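## Task

A small red foam block sits on one shelf of the recessed shelving section at the far end of the aisle, and a small cardboard box is on the desk. Exchange them: put the cardboard box on the shelf where the red block was, and put the red foam block on the desk. The robot must not tip over or finish leaning, or the task fails. Both objects must rest where they belong by themselves at the end; anything held there only by the robot does not count.

## Robot and tools

ROBOT. A Hello Robot Stretch 4 in simulation, about 1.6 m tall, with one arm: an omni-wheel base (rim within 0.23 m of its centre), a lift sliding on a mast, an arm that telescopes straight forward, a three-joint wrist and a two-finger gripper. Loose objects may occasionally get nudged by something else in the scene.

FRAMES. Base frame: origin on the floor below the base centre, x forward, y left, z up. hand_pose is reported in this frame and marks a point between the open fingertips; with all wrist joints at 0 its axes equal the base axes. Its printed position may be slightly wrong. The odometry frame is where the base frame was when the scene began.

execute_actions. Argument "actions": a list with one action or empty (empty just reports state and images). Optional "cameras": list of head_camera, head_left_camera, head_right_camera, wrist_camera or "all"; omitted or null means all, [] means none. An action may contain "base", "joints", or both, plus optional "pace" ("slow", "default", "fast", "max") and "contact_limits"; or it may be {"end_of_arm": "enable_torque"} by itself, which re-powers any wrist or gripper motor that shut off, holding it where it is. All motions in one action start at once; none lasts over 15 s.
- base: exactly one relative move from where the base last measured itself: {"translate_m": d}, metres straight, forward positive, -2 to 2; {"strafe_m": d}, metres sideways, left positive, -2 to 2; {"rotate_rad": d}, radians on the spot, counter-clockwise (left) positive, -3.2 to 3.2.
- joints: a dict of absolute targets by name (not offsets): lift_m 0 to 1.2 m; arm_m 0 to 0.55 m extension; wrist_yaw_rad -1.134 to 4.276 (0 straight ahead, positive left, 3.14 stowed back, above 3.4 the arm may block it); wrist_pitch_rad -1.117 to 4.259 (0 level, 1.57 pointing down); wrist_roll_rad -1.117 to 4.259 (0 fingers level, positive turns clockwise seen from behind the gripper); gripper_m -0.038 to 0.141 m fingertip gap (negative presses the tips together). Done tolerances: lift and arm ±0.004, yaw and roll ±0.02, pitch ±0.05, gripper ±0.004. Joint targets outside range get clipped and flagged; any other bad value or unknown key rejects the whole call with no motion.
- contact_limits: {"arm_m": v}, v from 0 (stops at the lightest touch) to 0.75 (pushes hardest); default 0.5.
Pace speeds: base up to 0.1/0.3/0.4/0.6 m/s and 1/2/3/4 rad/s; with the lift above 0.2 these are capped further, down to 0.3 m/s and 1 rad/s at lift 1.2. Wrist speed is the same at every pace.
A joint or base omitted from an action may still be driving toward an earlier target without the status showing it. If a result reports a stop, the rest of that reply's action, wait and finished_scene calls are skipped.

wait: {"seconds": 0 to 10}; commands nothing and returns the same report as an empty action.
zoom_image: {"camera": name, "region": [x0, y0, x1, y1]} in pixels of that camera's latest full image, top-left origin, at most 504 by 504; gives a sharper close-up.
finished_scene: {"scene": n}; ends that scene irreversibly once the last command has been held and reports success, then gives the next task. Replying with no tool call ends everything.

CAMERAS. head_camera (420x560) sits atop the mast looking forward and down; turn the base to aim it. head_left_camera and head_right_camera are fisheyes (420x672) beside it, aimed more steeply down, also showing the base and arm. wrist_camera (616x392) looks along the fingers, whose tips appear near the bottom.

RESULTS. base_status and joint_status tell how the last accepted action ended: "done" (for the base, wheels turned the full amount even if slipping); "off_target" (stopped short, may still push); "contact_stop_at_<key>" (hit something; that part drops its target and can go slack, so a lift may sag under load and a base may drift); "limit_stop_at_<name>" (a built-in limit). "limit_stop_at_tilt" means a lean over 6 degrees: lift, arm and wheels go slack and ignore commands until it eases. "limit_stop_at_own_body" means a joint nearly hit the robot; move it away (risk with pitch below -0.2 combined with roll below -0.4 or above 4). "torque_fault": a wrist or gripper motor overloaded and went limp; send enable_torque. on_its_own lists things not commanded this call; "held at" gives a held target, not the position. lidar_m: 12 distances in metres, 30-degree sectors, first straight ahead then counter-clockwise (4th left, 7th behind, 10th right); "-" is nothing seen or closer than 0.25 m; it sees from about 0.15 m up, misses glass and thin legs. wrist_depth_mm: 7x7 grid of depths 100 to 2000 mm from top left. base_odometry counts wheel turns, heading -3.142 to 3.142 positive left; if turned_by_wheels and turned_by_imu differ by over about 0.1 rad, the base hit or slipped. base_tilt in degrees (forward, right positive) has a fixed bias up to 1.5. motor_effort is percent of max, peak in brackets, with fixed bias and noise; for wheel_0..2 positive turns the base right.

GRIPPING. Command a gap smaller than the object to grip; deeper squeezes pull it toward the wrist. The gripper reading and "done" do not prove a grasp; a firm squeeze at a target of 0 or more shows in gripper effort, and a load in a level gripper shifts wrist_pitch effort. Raise the lift if fingertips stick on a surface.

START AND CAUTIONS. To unfold at scene start, send lift_m 0.4 with wrist_yaw_rad 0 together. The world keeps running between replies while the robot holds its last command. Avoid dropping or slamming objects, hard pushes and knocks. Do not drive or turn with over 1 kg held and arm_m above 0.2, especially fast; steady pushing or pulling with a high gripper can tip the robot. Release objects so they sit stably before finishing.

Each tool is called after "Request:" by a JSON object that holds its "api" and its "payload", one argument or row to a line.

## Session

I'll start by looking at the current state and the camera images.

Request:
{"api": "execute_actions", "payload": {
  "actions": []
}}

Scene clock: 0.00 s.
base_odometry: x=+0.000 y=+0.000 heading=+0.000 (m, m, rad; odometry frame)
turned_by_wheels: +0.000 (rad since the last result)
turned_by_imu: +0.000 (rad since the last result)
base_tilt: forward=-0.1 right=-0.6 (deg)
lidar_m: 1.01 1.48 0.64 0.68 1.37 2.79 1.98 1.53 1.49 1.27 0.99 0.96
base_status: not commanded
joint_positions: lift_m=+0.184 arm_m=+0.001 wrist_yaw_rad=+3.201 wrist_pitch_rad=-0.007 wrist_roll_rad=+0.014 gripper_m=+0.057
joint_status: not commanded
motor_effort: lift_m=+18 arm_m=-1 wrist_yaw_rad=-2 wrist_pitch_rad=-6 wrist_roll_rad=+2 gripper_m=+0 wheel_0=+0 wheel_1=+0 wheel_2=+0 (%)
hand_pose: x=-0.1212 y=+0.0701 z=+0.3646 quat_wxyz=(-0.030, +0.003, +0.007, +1.000) (m; base frame)
wrist_depth_mm: - 139 258 - - - - / - 113 139 - - - - / - 118 138 - - - - / 122 137 191 - - - - / - - - - - - - / 1308 1537 211 1618 1397 1756 1808 / 946 878 946 161 917 1098 1118
pictures: head_camera, head_left_camera, head_right_camera, wrist_camera
Images, in order (width x height): head_camera 420x560, head_left_camera 420x672, head_right_camera 420x672, wrist_camera 616x392.

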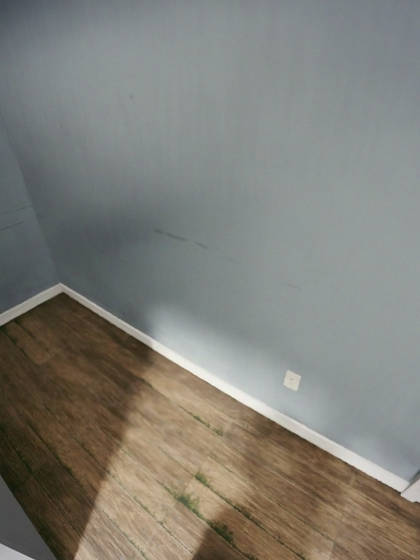

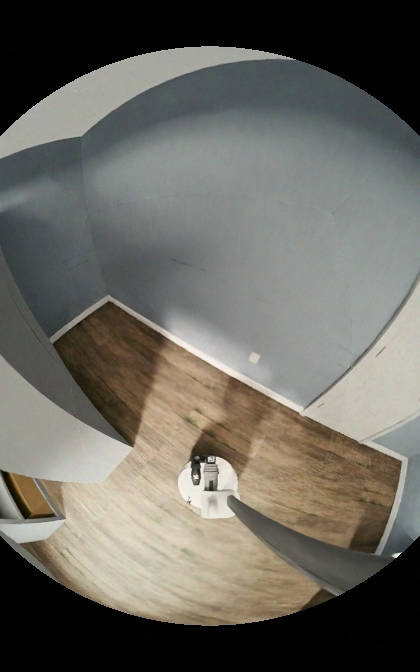

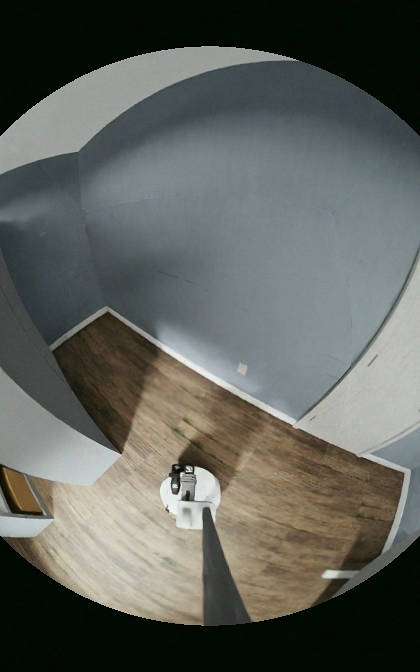

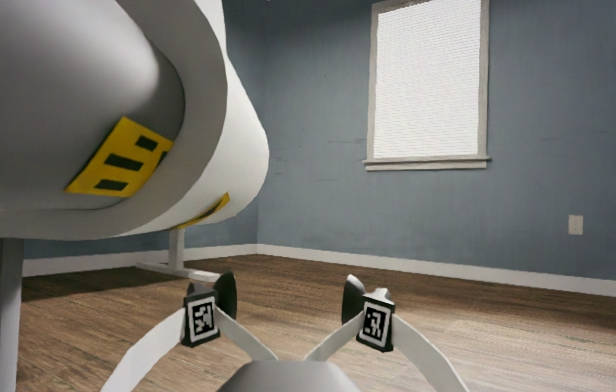

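Request:
{"api": "execute_actions", "payload": {
  "actions": [
    {"base": {"rotate_rad": 1.6}, "pace": "fast"}
  ]
}}

Scene clock: 1.87 s.
base_odometry: x=+0.000 y=+0.000 heading=+1.600 (m, m, rad; odometry frame)
turned_by_wheels: +1.600 (rad since the last result)
turned_by_imu: +1.572 (rad since the last result)
base_tilt: forward=-0.1 right=-0.6 (deg)
lidar_m: 0.67 1.39 2.78 1.94 1.51 1.49 1.26 0.99 0.97 1.03 1.51 0.65
base_status: done
joint_positions: lift_m=+0.184 arm_m=+0.001 wrist_yaw_rad=+3.201 wrist_pitch_rad=-0.007 wrist_roll_rad=+0.014 gripper_m=+0.057
joint_status: not commanded
motor_effort: lift_m=+18(18) arm_m=-1(1) wrist_yaw_rad=+1(0) wrist_pitch_rad=-6(6) wrist_roll_rad=+1(1) gripper_m=-2(3) wheel_0=-1(8) wheel_1=-2(13) wheel_2=-1(17) (%)
hand_pose: x=-0.1212 y=+0.0701 z=+0.3646 quat_wxyz=(-0.030, +0.003, +0.007, +1.000) (m; base frame)
wrist_depth_mm: - 139 259 1921 - - 1921 / - 113 139 1921 - - 1921 / - 117 138 1921 - - 1863 / 122 137 191 1921 - - 1863 / 946 1118 1430 1921 - - 1863 / 960 1118 211 1618 1397 1756 1808 / 917 866 946 161 931 1078 1118
pictures: head_camera, head_left_camera, head_right_camera, wrist_camera
Images, in order (width x height): head_camera 420x560, head_left_camera 420x672, head_right_camera 420x672, wrist_camera 616x392.

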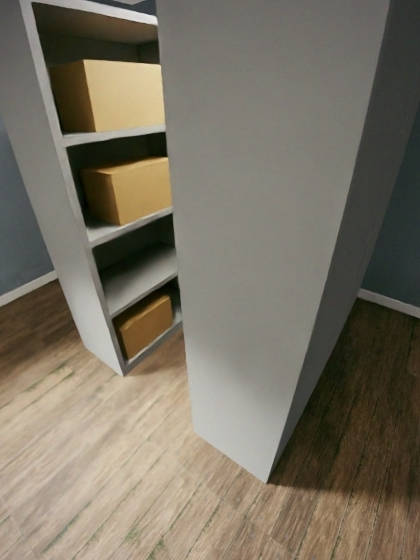

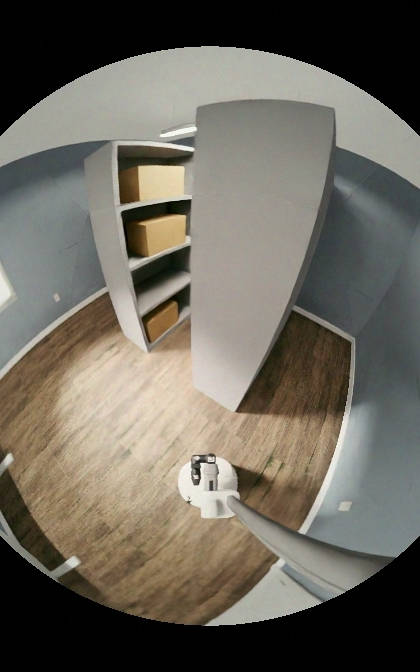

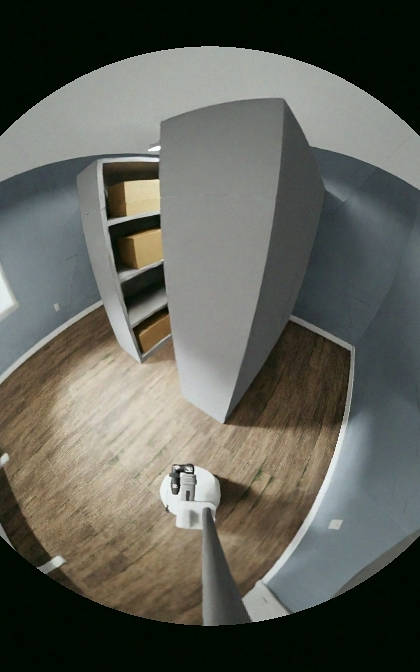

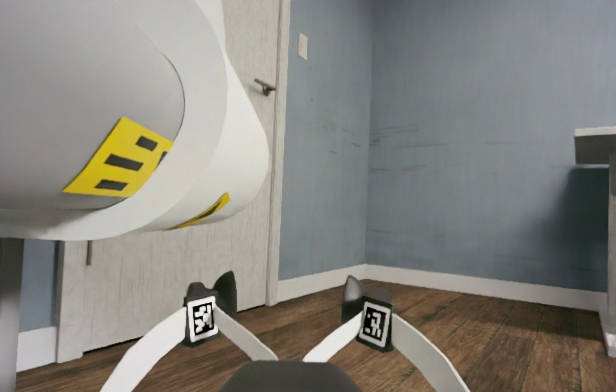

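Request:
{"api": "execute_actions", "payload": {
  "actions": [
    {"base": {"rotate_rad": 2.2}, "pace": "fast"}
  ]
}}

Scene clock: 4.30 s.
base_odometry: x=+0.000 y=+0.000 heading=-2.484 (m, m, rad; odometry frame)
turned_by_wheels: +2.200 (rad since the last result)
turned_by_imu: +2.161 (rad since the last result)
base_tilt: forward=-0.1 right=-0.5 (deg)
lidar_m: 1.50 1.66 1.18 0.97 0.96 1.08 1.73 0.64 0.69 1.39 2.79 1.84
base_status: done
joint_positions: lift_m=+0.184 arm_m=+0.001 wrist_yaw_rad=+3.201 wrist_pitch_rad=-0.007 wrist_roll_rad=+0.014 gripper_m=+0.057
joint_status: not commanded
motor_effort: lift_m=+19(19) arm_m=-1(1) wrist_yaw_rad=+1(3) wrist_pitch_rad=-8(6) wrist_roll_rad=+1(1) gripper_m=-2(2) wheel_0=+0(7) wheel_1=-1(9) wheel_2=+0(15) (%)
hand_pose: x=-0.1212 y=+0.0701 z=+0.3646 quat_wxyz=(-0.030, +0.003, +0.007, +1.000) (m; base frame)
wrist_depth_mm: - 139 259 - 1661 1205 976 / - 113 139 - 1661 1205 960 / - 118 138 - 1618 1205 946 / 123 136 191 - 1661 1182 960 / 634 - - - 1618 1182 931 / 699 1499 211 1618 1336 1160 917 / 715 878 946 161 931 1025 917
pictures: head_camera, head_left_camera, head_right_camera, wrist_camera
Images, in order (width x height): head_camera 420x560, head_left_camera 420x672, head_right_camera 420x672, wrist_camera 616x392.

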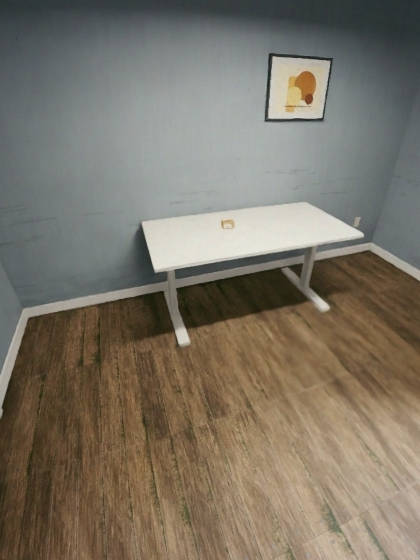

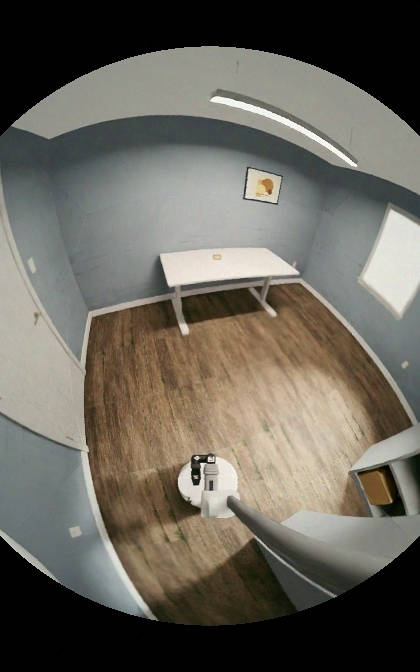

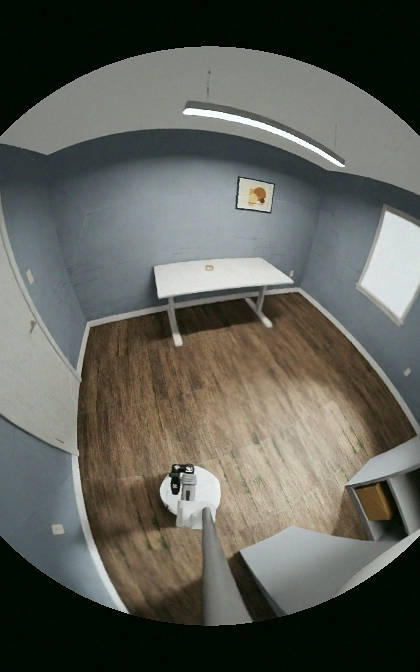

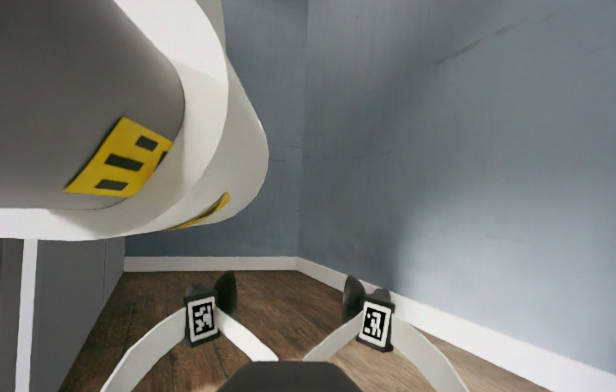

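Request:
{"api": "zoom_image", "payload": {
  "camera": "head_camera",
  "region": [130, 180, 370, 350]
}}

Region (130, 180, 370, 350) of head_camera's 420x560 image, scaled by 2.100, with more detail than that image has; it fills the top 357 rows of this view, and the rest is white.

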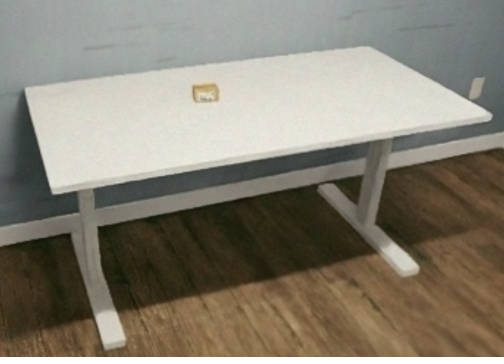

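Request:
{"api": "execute_actions", "payload": {
  "actions": [
    {"base": {"translate_m": 0.85}, "joints": {"lift_m": 0.72, "wrist_yaw_rad": 0, "gripper_m": 0.14}, "pace": "fast"}
  ]
}}

Scene clock: 8.37 s.
base_odometry: x=-0.672 y=-0.520 heading=-2.483 (m, m, rad; odometry frame)
turned_by_wheels: +0.000 (rad since the last result)
turned_by_imu: -0.001 (rad since the last result)
base_tilt: forward=-0.1 right=-0.5 (deg)
lidar_m: 0.69 0.67 1.58 1.26 1.24 1.40 1.45 1.43 1.70 2.49 2.46 0.85
base_status: done
joint_positions: lift_m=+0.720 arm_m=+0.001 wrist_yaw_rad=+0.000 wrist_pitch_rad=-0.007 wrist_roll_rad=+0.014 gripper_m=+0.140
joint_status: all done
motor_effort: lift_m=+22(24) arm_m=-1(1) wrist_yaw_rad=+0(5) wrist_pitch_rad=-6(7) wrist_roll_rad=+1(1) gripper_m=-1(4) wheel_0=+0(7) wheel_1=+1(10) wheel_2=+2(13) (%)
hand_pose: x=+0.4605 y=-0.0874 z=+0.8999 quat_wxyz=(+1.000, +0.007, -0.003, +0.000) (m; base frame)
wrist_depth_mm: 1078 1160 1255 1397 1537 1756 - / 1078 1160 1255 1397 1576 1756 - / 1078 1160 1281 1397 1576 1756 - / 1078 1138 1281 1366 1537 1708 - / 1060 1160 1255 1366 1499 1756 - / 788 198 854 878 831 854 991 / 530 508 521 147 627 707 1983
pictures: head_camera, head_left_camera, head_right_camera, wrist_camera
Images, in order (width x height): head_camera 420x560, head_left_camera 420x672, head_right_camera 420x672, wrist_camera 616x392.

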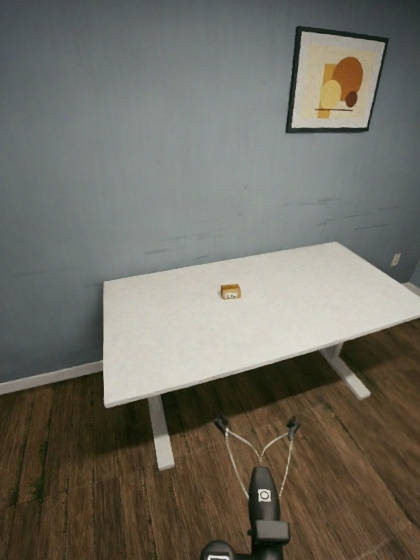

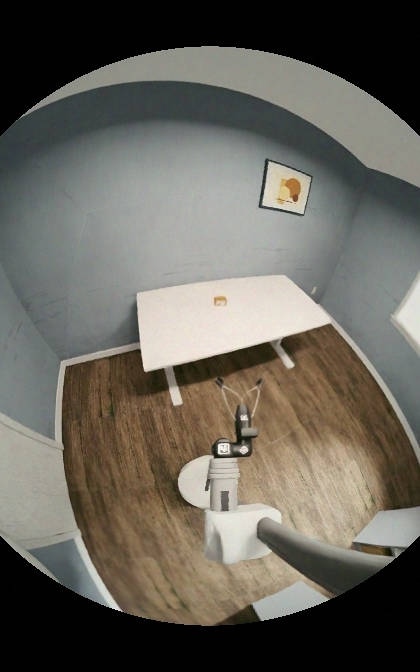

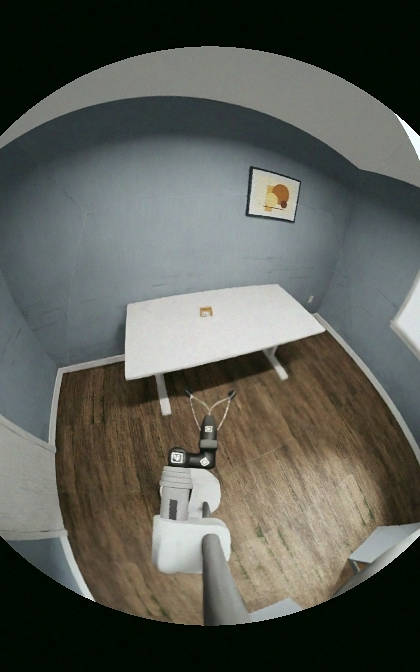

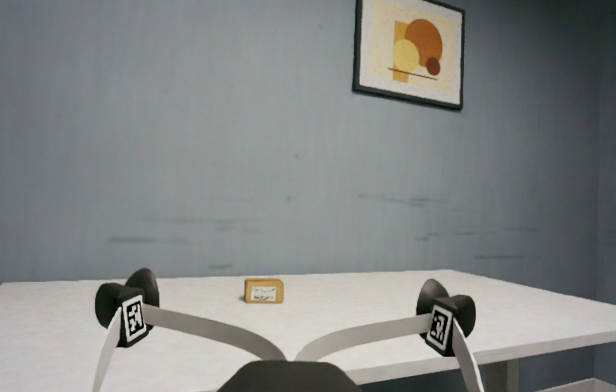

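Request:
{"api": "execute_actions", "payload": {
  "actions": [
    {"base": {"translate_m": 0.3}, "joints": {"wrist_pitch_rad": 0.35, "arm_m": 0.15}, "pace": "fast"}
  ],
  "cameras": ["head_camera", "wrist_camera"]
}}

Scene clock: 12.13 s.
base_odometry: x=-0.910 y=-0.704 heading=-2.483 (m, m, rad; odometry frame)
turned_by_wheels: +0.000 (rad since the last result)
turned_by_imu: +0.001 (rad since the last result)
base_tilt: forward=-0.1 right=-0.6 (deg)
lidar_m: 0.41 0.39 0.44 1.35 1.31 1.47 1.72 1.71 1.88 2.39 0.96 0.49
base_status: done
joint_positions: lift_m=+0.720 arm_m=+0.149 wrist_yaw_rad=+0.000 wrist_pitch_rad=+0.352 wrist_roll_rad=+0.014 gripper_m=+0.140
joint_status: all done
motor_effort: lift_m=+22(21) arm_m=+4(6) wrist_yaw_rad=-1(3) wrist_pitch_rad=-5(11) wrist_roll_rad=+1(1) gripper_m=-1(1) wheel_0=+2(8) wheel_1=+3(9) wheel_2=+1(11) (%)
hand_pose: x=+0.5910 y=-0.0874 z=+0.7986 quat_wxyz=(+0.985, +0.007, +0.175, -0.001) (m; base frame)
wrist_depth_mm: 668 723 778 854 931 1042 1138 / 699 750 820 891 976 1098 1229 / 732 778 831 917 1008 1118 1308 / 559 585 554 585 654 683 715 / 407 421 433 445 459 469 484 / 322 198 336 345 332 343 366 / 263 260 264 147 282 277 293
pictures: head_camera, wrist_camera
Images, in order (width x height): head_camera 420x560, wrist_camera 616x392.

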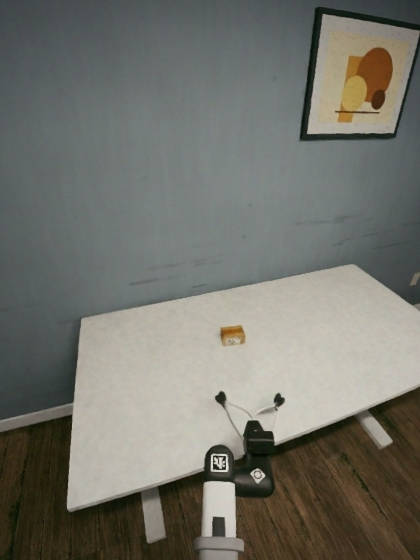

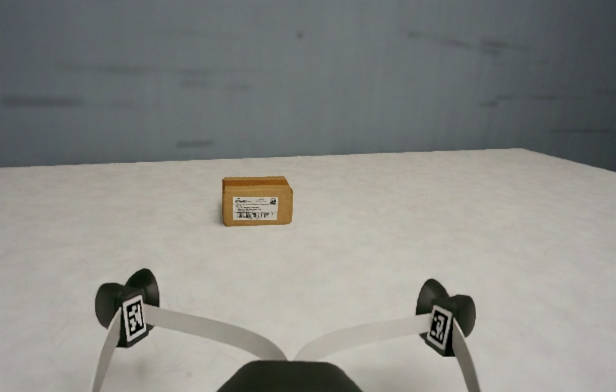

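Request:
{"api": "execute_actions", "payload": {
  "actions": [
    {"joints": {"wrist_yaw_rad": 0.13, "arm_m": 0.34, "lift_m": 0.665}, "pace": "fast"}
  ],
  "cameras": ["head_camera", "wrist_camera"]
}}

Scene clock: 14.77 s.
base_odometry: x=-0.910 y=-0.704 heading=-2.483 (m, m, rad; odometry frame)
turned_by_wheels: +0.000 (rad since the last result)
turned_by_imu: +0.001 (rad since the last result)
base_tilt: forward=+0.0 right=-0.5 (deg)
lidar_m: 0.39 0.39 0.43 1.36 1.31 1.50 1.73 1.70 1.90 2.39 0.95 0.49
base_status: not commanded
joint_positions: lift_m=+0.665 arm_m=+0.339 wrist_yaw_rad=+0.130 wrist_pitch_rad=+0.351 wrist_roll_rad=+0.014 gripper_m=+0.140
joint_status: all done
motor_effort: lift_m=+15(19) arm_m=+4(5) wrist_yaw_rad=+3(5) wrist_pitch_rad=-4(6) wrist_roll_rad=+1(1) gripper_m=-1(1) wheel_0=+2(2) wheel_1=+3(3) wheel_2=+1(1) (%)
hand_pose: x=+0.7900 y=-0.0516 z=+0.7443 quat_wxyz=(+0.983, -0.004, +0.175, +0.063) (m; base frame)
wrist_depth_mm: 535 564 597 627 668 715 759 / 554 591 621 661 707 750 809 / 574 609 640 691 732 778 831 / 415 430 439 309 480 504 530 / 301 309 301 298 336 345 353 / 236 198 247 252 246 252 268 / 193 191 194 147 207 204 214
pictures: head_camera, wrist_camera
Images, in order (width x height): head_camera 420x560, wrist_camera 616x392.

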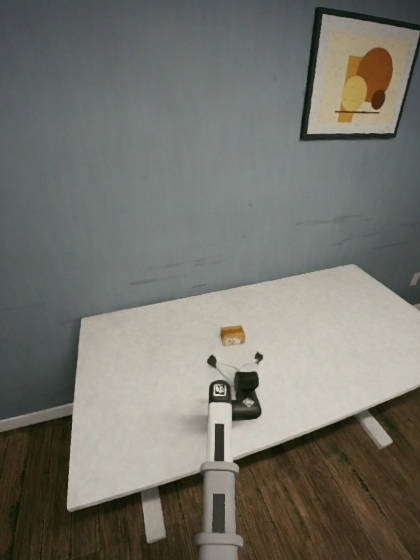

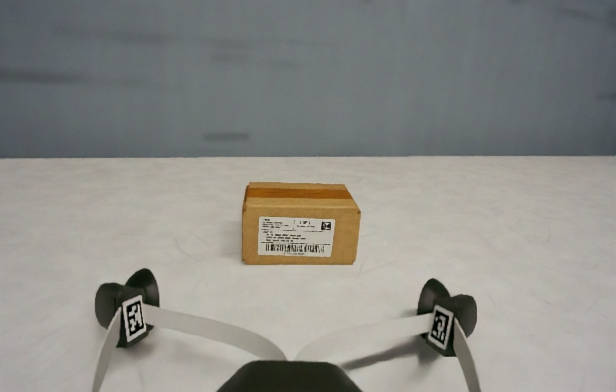

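Request:
{"api": "execute_actions", "payload": {
  "actions": [
    {"joints": {"arm_m": 0.455, "lift_m": 0.658}}
  ],
  "cameras": ["head_camera", "wrist_camera"]
}}

Scene clock: 16.87 s.
base_odometry: x=-0.910 y=-0.704 heading=-2.483 (m, m, rad; odometry frame)
turned_by_wheels: +0.000 (rad since the last result)
turned_by_imu: +0.000 (rad since the last result)
base_tilt: forward=-0.1 right=-0.6 (deg)
lidar_m: 0.40 0.39 0.45 1.33 1.31 1.49 1.73 1.70 1.90 2.38 0.95 0.49
base_status: not commanded
joint_positions: lift_m=+0.659 arm_m=+0.454 wrist_yaw_rad=+0.129 wrist_pitch_rad=+0.344 wrist_roll_rad=+0.014 gripper_m=+0.140
joint_status: all done
motor_effort: lift_m=+11(13) arm_m=+6(7) wrist_yaw_rad=+5(3) wrist_pitch_rad=+18(17) wrist_roll_rad=+1(1) gripper_m=+0(3) wheel_0=+2(2) wheel_1=+3(3) wheel_2=+1(1) (%)
hand_pose: x=+0.9055 y=-0.0517 z=+0.7396 quat_wxyz=(+0.983, -0.004, +0.171, +0.062) (m; base frame)
wrist_depth_mm: 452 477 500 530 559 603 640 / 469 496 521 554 585 634 676 / 492 517 544 580 621 668 715 / 418 433 455 473 496 512 539 / 301 309 222 216 338 347 355 / 235 199 179 184 216 250 268 / 191 189 185 152 200 203 213
pictures: head_camera, wrist_camera
Images, in order (width x height): head_camera 420x560, wrist_camera 616x392.

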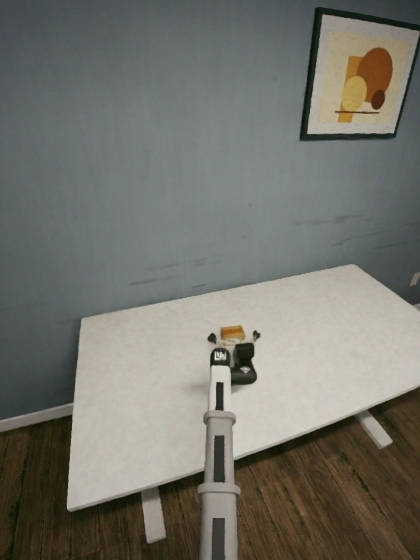

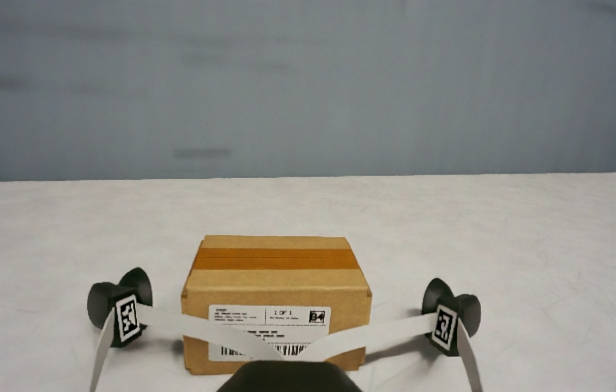

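Request:
{"api": "execute_actions", "payload": {
  "actions": [
    {"joints": {"lift_m": 0.669}}
  ],
  "cameras": ["wrist_camera"]
}}

Request:
{"api": "execute_actions", "payload": {
  "actions": [
    {"joints": {"gripper_m": 0.05}}
  ],
  "cameras": ["wrist_camera"]
}}

Scene clock: 17.77 s.
base_odometry: x=-0.910 y=-0.704 heading=-2.483 (m, m, rad; odometry frame)
turned_by_wheels: +0.000 (rad since the last result)
turned_by_imu: +0.000 (rad since the last result)
base_tilt: forward=-0.1 right=-0.6 (deg)
lidar_m: 0.40 0.40 0.44 1.36 1.32 1.47 1.72 1.70 1.90 2.38 0.96 0.49
base_status: not commanded
joint_positions: lift_m=+0.669 arm_m=+0.454 wrist_yaw_rad=+0.130 wrist_pitch_rad=+0.351 wrist_roll_rad=+0.014 gripper_m=+0.140
joint_status: all done
motor_effort: lift_m=+22(22) arm_m=+5(6) wrist_yaw_rad=+1(2) wrist_pitch_rad=-4(17) wrist_roll_rad=+1(1) gripper_m=-2(1) wheel_0=+2(2) wheel_1=+3(3) wheel_2=+1(1) (%)
hand_pose: x=+0.9050 y=-0.0516 z=+0.7476 quat_wxyz=(+0.983, -0.005, +0.175, +0.063) (m; base frame)
wrist_depth_mm: 449 473 500 530 564 603 640 / 469 492 521 559 597 634 676 / 488 517 549 585 621 668 715 / 421 436 452 473 488 512 539 / 304 314 232 223 342 351 362 / 239 197 181 188 199 256 273 / 196 195 190 147 205 207 218
pictures: wrist_camera
Images, in order (width x height): wrist_camera 616x392.

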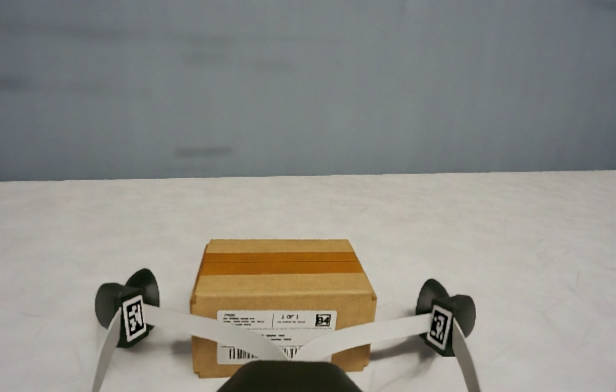

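Scene clock: 19.67 s.
base_odometry: x=-0.910 y=-0.704 heading=-2.483 (m, m, rad; odometry frame)
turned_by_wheels: +0.000 (rad since the last result)
turned_by_imu: +0.000 (rad since the last result)
base_tilt: forward=+0.0 right=-0.6 (deg)
lidar_m: 0.40 0.39 0.45 1.36 1.31 1.51 1.71 1.70 1.92 2.38 0.97 0.50
base_status: not commanded
joint_positions: lift_m=+0.669 arm_m=+0.454 wrist_yaw_rad=+0.130 wrist_pitch_rad=+0.352 wrist_roll_rad=+0.014 gripper_m=+0.050
joint_status: all done
motor_effort: lift_m=+22(22) arm_m=+5(5) wrist_yaw_rad=+2(1) wrist_pitch_rad=-5(8) wrist_roll_rad=+1(1) gripper_m=-22(18) wheel_0=+1(2) wheel_1=+3(3) wheel_2=+1(1) (%)
hand_pose: x=+0.9049 y=-0.0516 z=+0.7474 quat_wxyz=(+0.982, -0.005, +0.175, +0.063) (m; base frame)
wrist_depth_mm: 449 473 504 530 564 603 640 / 466 492 521 559 591 634 676 / 488 512 549 580 621 668 715 / 418 436 449 466 488 508 530 / 304 312 224 213 338 349 357 / 238 233 173 178 185 265 271 / 196 188 179 179 193 198 216
pictures: wrist_camera
Images, in order (width x height): wrist_camera 616x392.

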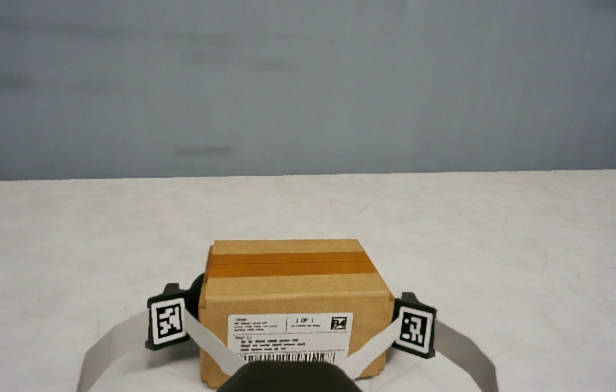

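Request:
{"api": "execute_actions", "payload": {
  "actions": [
    {"joints": {"lift_m": 0.72}}
  ],
  "cameras": ["wrist_camera"]
}}

Scene clock: 20.93 s.
base_odometry: x=-0.910 y=-0.704 heading=-2.483 (m, m, rad; odometry frame)
turned_by_wheels: +0.000 (rad since the last result)
turned_by_imu: +0.000 (rad since the last result)
base_tilt: forward=-0.1 right=-0.6 (deg)
lidar_m: 0.41 0.39 0.45 1.35 1.31 1.47 1.71 1.70 1.88 2.38 0.96 0.50
base_status: not commanded
joint_positions: lift_m=+0.720 arm_m=+0.454 wrist_yaw_rad=+0.130 wrist_pitch_rad=+0.353 wrist_roll_rad=+0.014 gripper_m=+0.050
joint_status: all done
motor_effort: lift_m=+22(23) arm_m=+5(5) wrist_yaw_rad=+1(2) wrist_pitch_rad=-8(9) wrist_roll_rad=+1(1) gripper_m=-22(20) wheel_0=+2(2) wheel_1=+3(3) wheel_2=+1(1) (%)
hand_pose: x=+0.9049 y=-0.0516 z=+0.7983 quat_wxyz=(+0.982, -0.005, +0.175, +0.063) (m; base frame)
wrist_depth_mm: 449 473 500 530 564 603 640 / 469 492 521 559 591 634 676 / 488 517 544 585 621 676 715 / 508 535 569 603 634 683 741 / 404 415 224 214 452 469 480 / 319 310 173 178 186 355 362 / 262 250 179 180 194 264 290
pictures: wrist_camera
Images, in order (width x height): wrist_camera 616x392.

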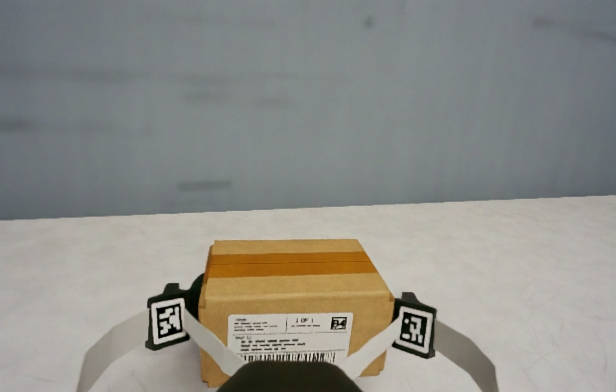

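Request:
{"api": "execute_actions", "payload": {
  "actions": [
    {"base": {"rotate_rad": -2.81}, "joints": {"arm_m": 0.0, "wrist_yaw_rad": 0.0, "lift_m": 0.74}}
  ]
}}

Scene clock: 25.03 s.
base_odometry: x=-0.910 y=-0.703 heading=+0.991 (m, m, rad; odometry frame)
turned_by_wheels: -2.810 (rad since the last result)
turned_by_imu: -2.759 (rad since the last result)
base_tilt: forward=-0.1 right=-0.6 (deg)
lidar_m: 1.70 1.90 2.49 2.36 0.58 0.42 0.40 0.42 1.41 1.31 1.41 1.94
base_status: done
joint_positions: lift_m=+0.740 arm_m=+0.002 wrist_yaw_rad=+0.000 wrist_pitch_rad=+0.353 wrist_roll_rad=+0.014 gripper_m=+0.050
joint_status: all done
motor_effort: lift_m=+21(23) arm_m=-4(5) wrist_yaw_rad=+2(5) wrist_pitch_rad=-9(8) wrist_roll_rad=+1(1) gripper_m=-21(23) wheel_0=+1(8) wheel_1=+2(11) wheel_2=+1(5) (%)
hand_pose: x=+0.4433 y=-0.0875 z=+0.8183 quat_wxyz=(+0.984, +0.007, +0.176, -0.001) (m; base frame)
wrist_depth_mm: 1464 - 1308 1336 - - 1756 / - - 1366 1397 - - 1756 / 1618 - 1464 1499 - - 1708 / 1430 - 1499 1537 - - 1708 / 1537 1863 224 213 - - 1708 / 1464 1397 173 178 185 1576 1576 / 1182 1160 179 180 193 1229 1336
pictures: head_camera, head_left_camera, head_right_camera, wrist_camera
Images, in order (width x height): head_camera 420x560, head_left_camera 420x672, head_right_camera 420x672, wrist_camera 616x392.

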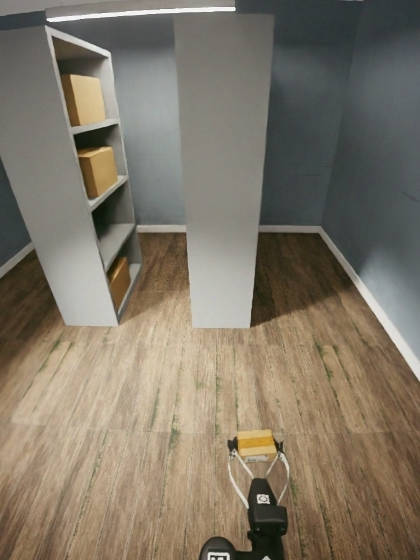

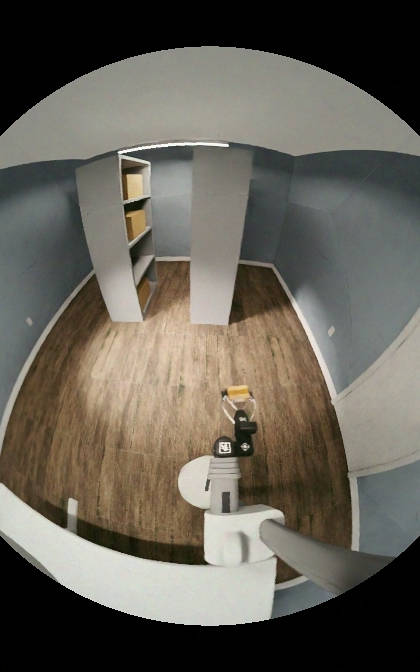

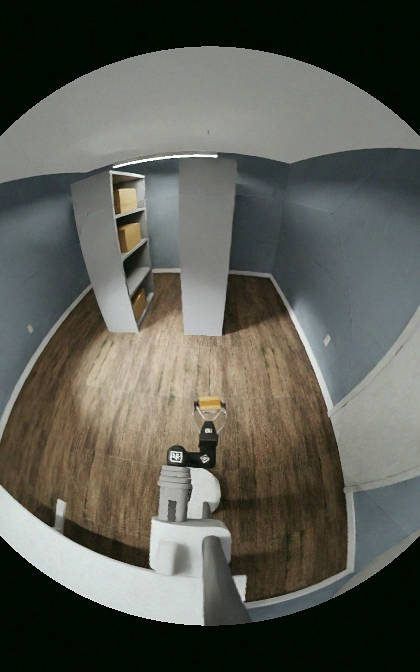

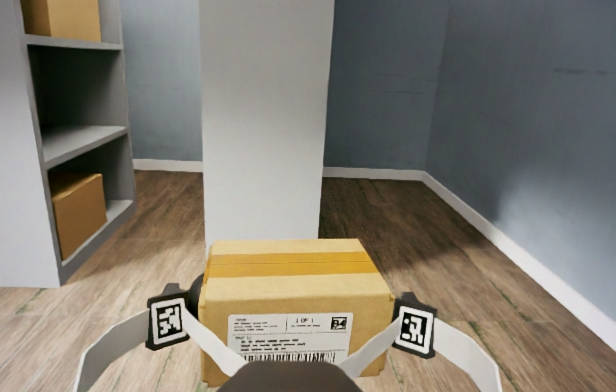

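Request:
{"api": "execute_actions", "payload": {
  "actions": [
    {"base": {"strafe_m": 0.49}, "pace": "fast"}
  ],
  "cameras": []
}}

Request:
{"api": "execute_actions", "payload": {
  "actions": [
    {"base": {"translate_m": 1.25}, "pace": "fast"}
  ]
}}

Scene clock: 27.97 s.
base_odometry: x=-1.320 y=-0.435 heading=+0.991 (m, m, rad; odometry frame)
turned_by_wheels: +0.000 (rad since the last result)
turned_by_imu: +0.001 (rad since the last result)
base_tilt: forward=-0.1 right=-0.6 (deg)
lidar_m: 1.73 1.77 1.94 1.87 0.56 0.41 0.39 0.38 0.59 1.80 1.92 1.79
base_status: done
joint_positions: lift_m=+0.740 arm_m=+0.002 wrist_yaw_rad=+0.000 wrist_pitch_rad=+0.353 wrist_roll_rad=+0.014 gripper_m=+0.050
joint_status: not commanded
motor_effort: lift_m=+21(21) arm_m=-4(4) wrist_yaw_rad=+0(2) wrist_pitch_rad=-8(6) wrist_roll_rad=+1(1) gripper_m=-21(21) wheel_0=+3(11) wheel_1=+0(14) wheel_2=+0(2) (%)
hand_pose: x=+0.4433 y=-0.0874 z=+0.8183 quat_wxyz=(+0.984, +0.007, +0.176, -0.001) (m; base frame)
wrist_depth_mm: 1281 1281 - - 1336 - - / 1366 1336 - - 1397 - - / - 1397 - - 1430 - - / - 1499 - - 1537 - - / 1756 1537 224 214 1618 - - / 1464 1430 172 178 185 1618 1661 / 1205 1160 179 180 193 1205 1308
pictures: none
No camera images: the call's "cameras" was empty. Leave "cameras" out to get every camera's image.

Scene clock: 32.47 s.
base_odometry: x=-0.635 y=+0.611 heading=+0.991 (m, m, rad; odometry frame)
turned_by_wheels: +0.000 (rad since the last result)
turned_by_imu: -0.002 (rad since the last result)
base_tilt: forward=-0.1 right=-0.6 (deg)
lidar_m: 1.02 0.56 0.66 1.92 1.98 1.73 1.67 1.72 1.91 1.84 0.64 0.53
base_status: done
joint_positions: lift_m=+0.740 arm_m=+0.002 wrist_yaw_rad=+0.000 wrist_pitch_rad=+0.353 wrist_roll_rad=+0.014 gripper_m=+0.050
joint_status: not commanded
motor_effort: lift_m=+21(21) arm_m=-5(4) wrist_yaw_rad=+0(0) wrist_pitch_rad=-8(9) wrist_roll_rad=+1(1) gripper_m=-23(23) wheel_0=+2(8) wheel_1=+2(11) wheel_2=+1(9) (%)
hand_pose: x=+0.4433 y=-0.0874 z=+0.8183 quat_wxyz=(+0.984, +0.007, +0.176, -0.001) (m; base frame)
wrist_depth_mm: 723 1756 1863 1863 1008 407 270 / 1008 1921 1921 1921 1042 1060 866 / 1060 - - - 1078 1078 260 / 1078 1118 - - 683 477 258 / 831 1205 224 213 597 436 259 / 1205 1205 173 178 185 452 267 / 788 1138 179 180 193 285 281
pictures: head_camera, head_left_camera, head_right_camera, wrist_camera
Images, in order (width x height): head_camera 420x560, head_left_camera 420x672, head_right_camera 420x672, wrist_camera 616x392.

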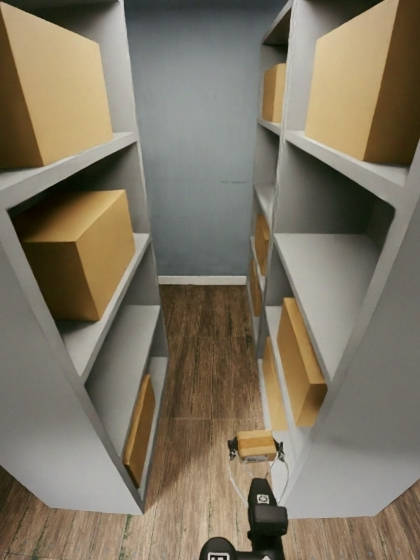

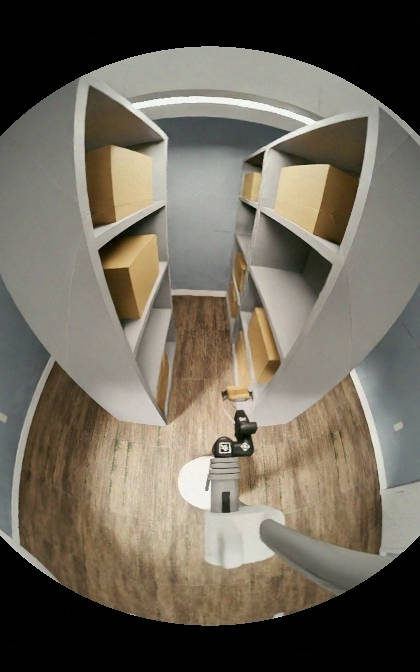

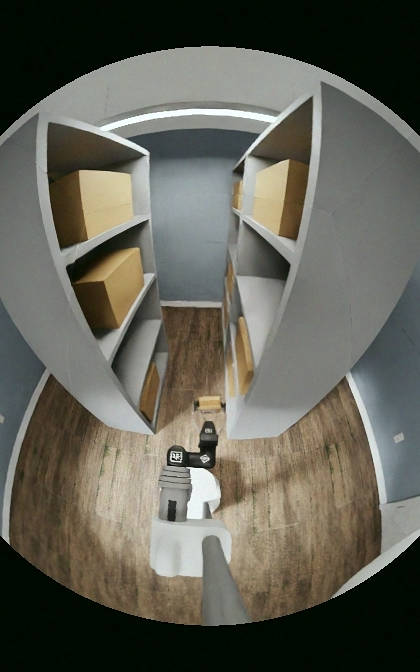

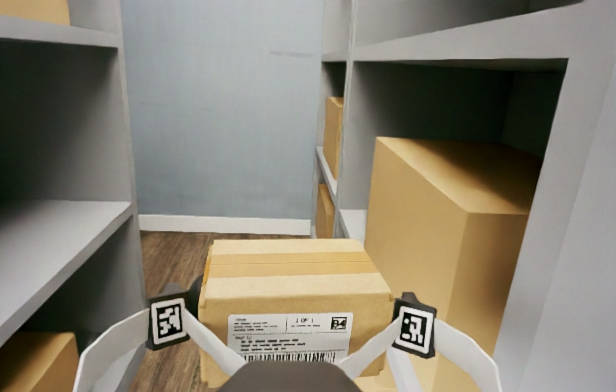

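Request:
{"api": "execute_actions", "payload": {
  "actions": [
    {"base": {"strafe_m": 0.04}}
  ],
  "cameras": []
}}

Request:
{"api": "execute_actions", "payload": {
  "actions": [
    {"base": {"translate_m": 0.7}}
  ]
}}

Scene clock: 33.90 s.
base_odometry: x=-0.668 y=+0.633 heading=+0.991 (m, m, rad; odometry frame)
turned_by_wheels: +0.000 (rad since the last result)
turned_by_imu: +0.000 (rad since the last result)
base_tilt: forward=-0.1 right=-0.6 (deg)
lidar_m: 1.19 0.54 0.65 1.88 1.93 1.71 1.64 1.72 1.96 1.89 0.65 0.55
base_status: done
joint_positions: lift_m=+0.740 arm_m=+0.002 wrist_yaw_rad=+0.000 wrist_pitch_rad=+0.353 wrist_roll_rad=+0.014 gripper_m=+0.050
joint_status: not commanded
motor_effort: lift_m=+21(20) arm_m=-4(5) wrist_yaw_rad=+0(0) wrist_pitch_rad=-9(10) wrist_roll_rad=+1(1) gripper_m=-20(22) wheel_0=-2(7) wheel_1=+3(14) wheel_2=+0(1) (%)
hand_pose: x=+0.4433 y=-0.0874 z=+0.8183 quat_wxyz=(+0.984, +0.007, +0.176, -0.001) (m; base frame)
wrist_depth_mm: 676 976 1863 1863 1008 991 343 / 991 1025 1921 1983 1042 1060 854 / 1042 1060 - - 1098 1078 891 / 1078 1098 - - 809 525 496 / 820 1182 224 213 715 455 433 / 699 1182 173 178 185 469 303 / 732 1098 179 180 193 477 300
pictures: none
No camera images: the call's "cameras" was empty. Leave "cameras" out to get every camera's image.

Scene clock: 37.70 s.
base_odometry: x=-0.285 y=+1.218 heading=+0.992 (m, m, rad; odometry frame)
turned_by_wheels: +0.000 (rad since the last result)
turned_by_imu: -0.001 (rad since the last result)
base_tilt: forward=-0.1 right=-0.6 (deg)
lidar_m: 1.17 0.45 0.30 0.28 0.32 2.45 3.18 2.43 0.30 0.27 0.33 0.43
base_status: done
joint_positions: lift_m=+0.740 arm_m=+0.002 wrist_yaw_rad=+0.000 wrist_pitch_rad=+0.353 wrist_roll_rad=+0.014 gripper_m=+0.050
joint_status: not commanded
motor_effort: lift_m=+21(21) arm_m=-4(5) wrist_yaw_rad=+1(1) wrist_pitch_rad=-9(10) wrist_roll_rad=+1(0) gripper_m=-21(21) wheel_0=+2(9) wheel_1=+2(8) wheel_2=-1(9) (%)
hand_pose: x=+0.4433 y=-0.0874 z=+0.8183 quat_wxyz=(+0.984, +0.007, +0.176, -0.001) (m; base frame)
wrist_depth_mm: 1205 1205 1229 1255 1205 430 317 / 1281 1281 1308 1281 1281 415 392 / 1281 1336 1366 1366 960 415 413 / 1366 1397 1430 1430 788 436 433 / 1430 1464 224 213 798 455 459 / 1397 1397 173 178 185 480 484 / 1205 1160 179 180 193 496 512
pictures: head_camera, head_left_camera, head_right_camera, wrist_camera
Images, in order (width x height): head_camera 420x560, head_left_camera 420x672, head_right_camera 420x672, wrist_camera 616x392.

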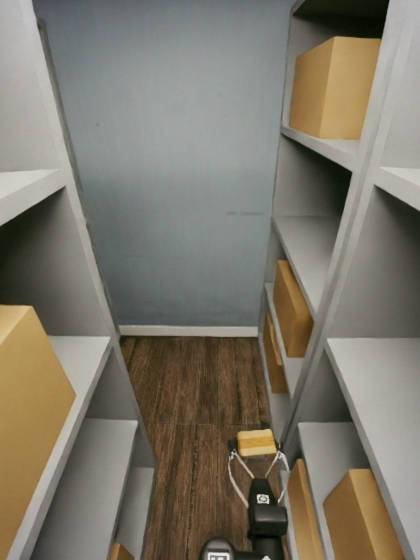

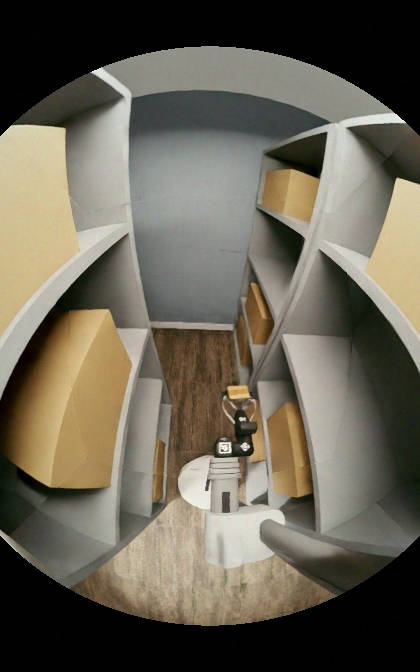

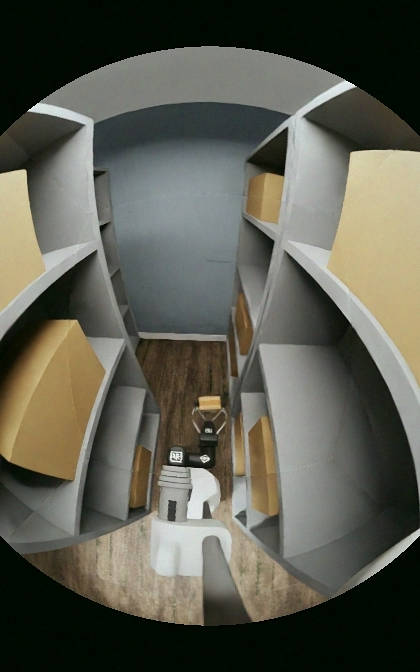

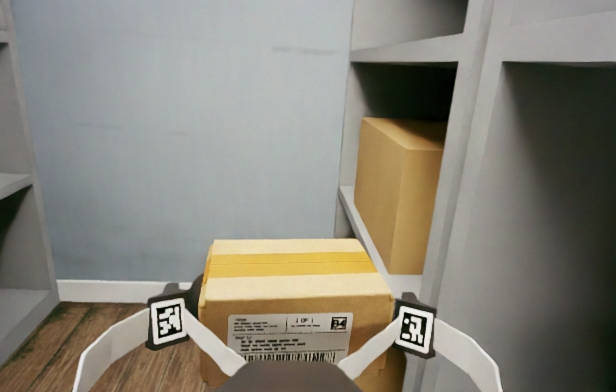

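Request:
{"api": "execute_actions", "payload": {
  "actions": [
    {"base": {"translate_m": 1.0}, "pace": "fast"}
  ]
}}

Scene clock: 43.07 s.
base_odometry: x=+0.262 y=+2.055 heading=+0.992 (m, m, rad; odometry frame)
turned_by_wheels: +0.000 (rad since the last result)
turned_by_imu: -0.001 (rad since the last result)
base_tilt: forward=-0.1 right=-0.5 (deg)
lidar_m: 0.62 0.65 0.80 0.76 0.45 0.45 1.23 0.44 0.29 0.28 0.30 0.40
base_status: done
joint_positions: lift_m=+0.740 arm_m=+0.002 wrist_yaw_rad=+0.000 wrist_pitch_rad=+0.353 wrist_roll_rad=+0.014 gripper_m=+0.050
joint_status: not commanded
motor_effort: lift_m=+21(21) arm_m=-4(4) wrist_yaw_rad=+2(0) wrist_pitch_rad=-9(7) wrist_roll_rad=+0(1) gripper_m=-22(23) wheel_0=+1(6) wheel_1=+3(7) wheel_2=+1(10) (%)
hand_pose: x=+0.4433 y=-0.0874 z=+0.8183 quat_wxyz=(+0.984, +0.007, +0.176, -0.001) (m; base frame)
wrist_depth_mm: 343 347 353 357 362 364 300 / 359 364 368 373 377 377 336 / 375 379 384 389 397 387 353 / 392 397 404 407 415 384 373 / 413 418 224 213 436 397 392 / 433 430 173 178 185 415 415 / 455 466 179 180 193 424 439
pictures: head_camera, head_left_camera, head_right_camera, wrist_camera
Images, in order (width x height): head_camera 420x560, head_left_camera 420x672, head_right_camera 420x672, wrist_camera 616x392.

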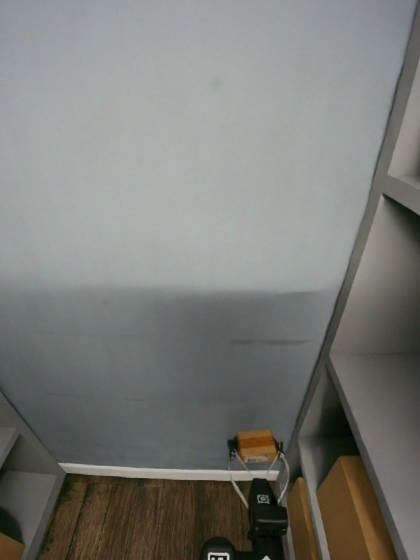

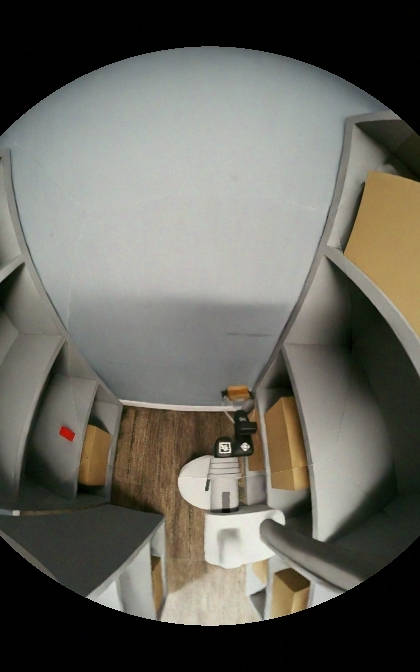

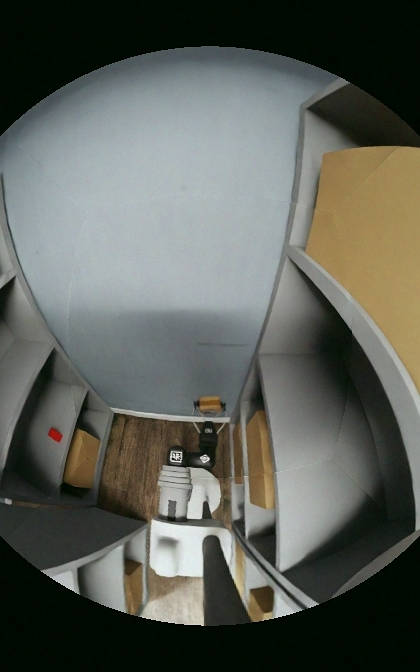

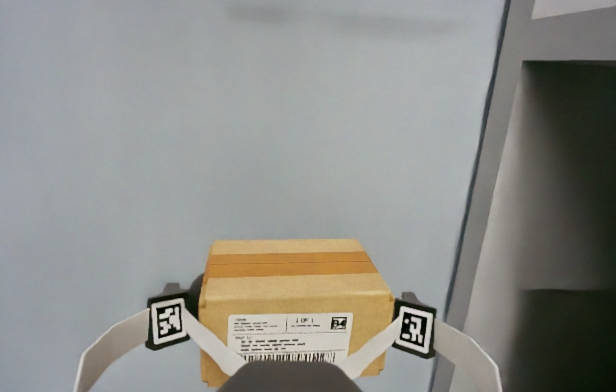

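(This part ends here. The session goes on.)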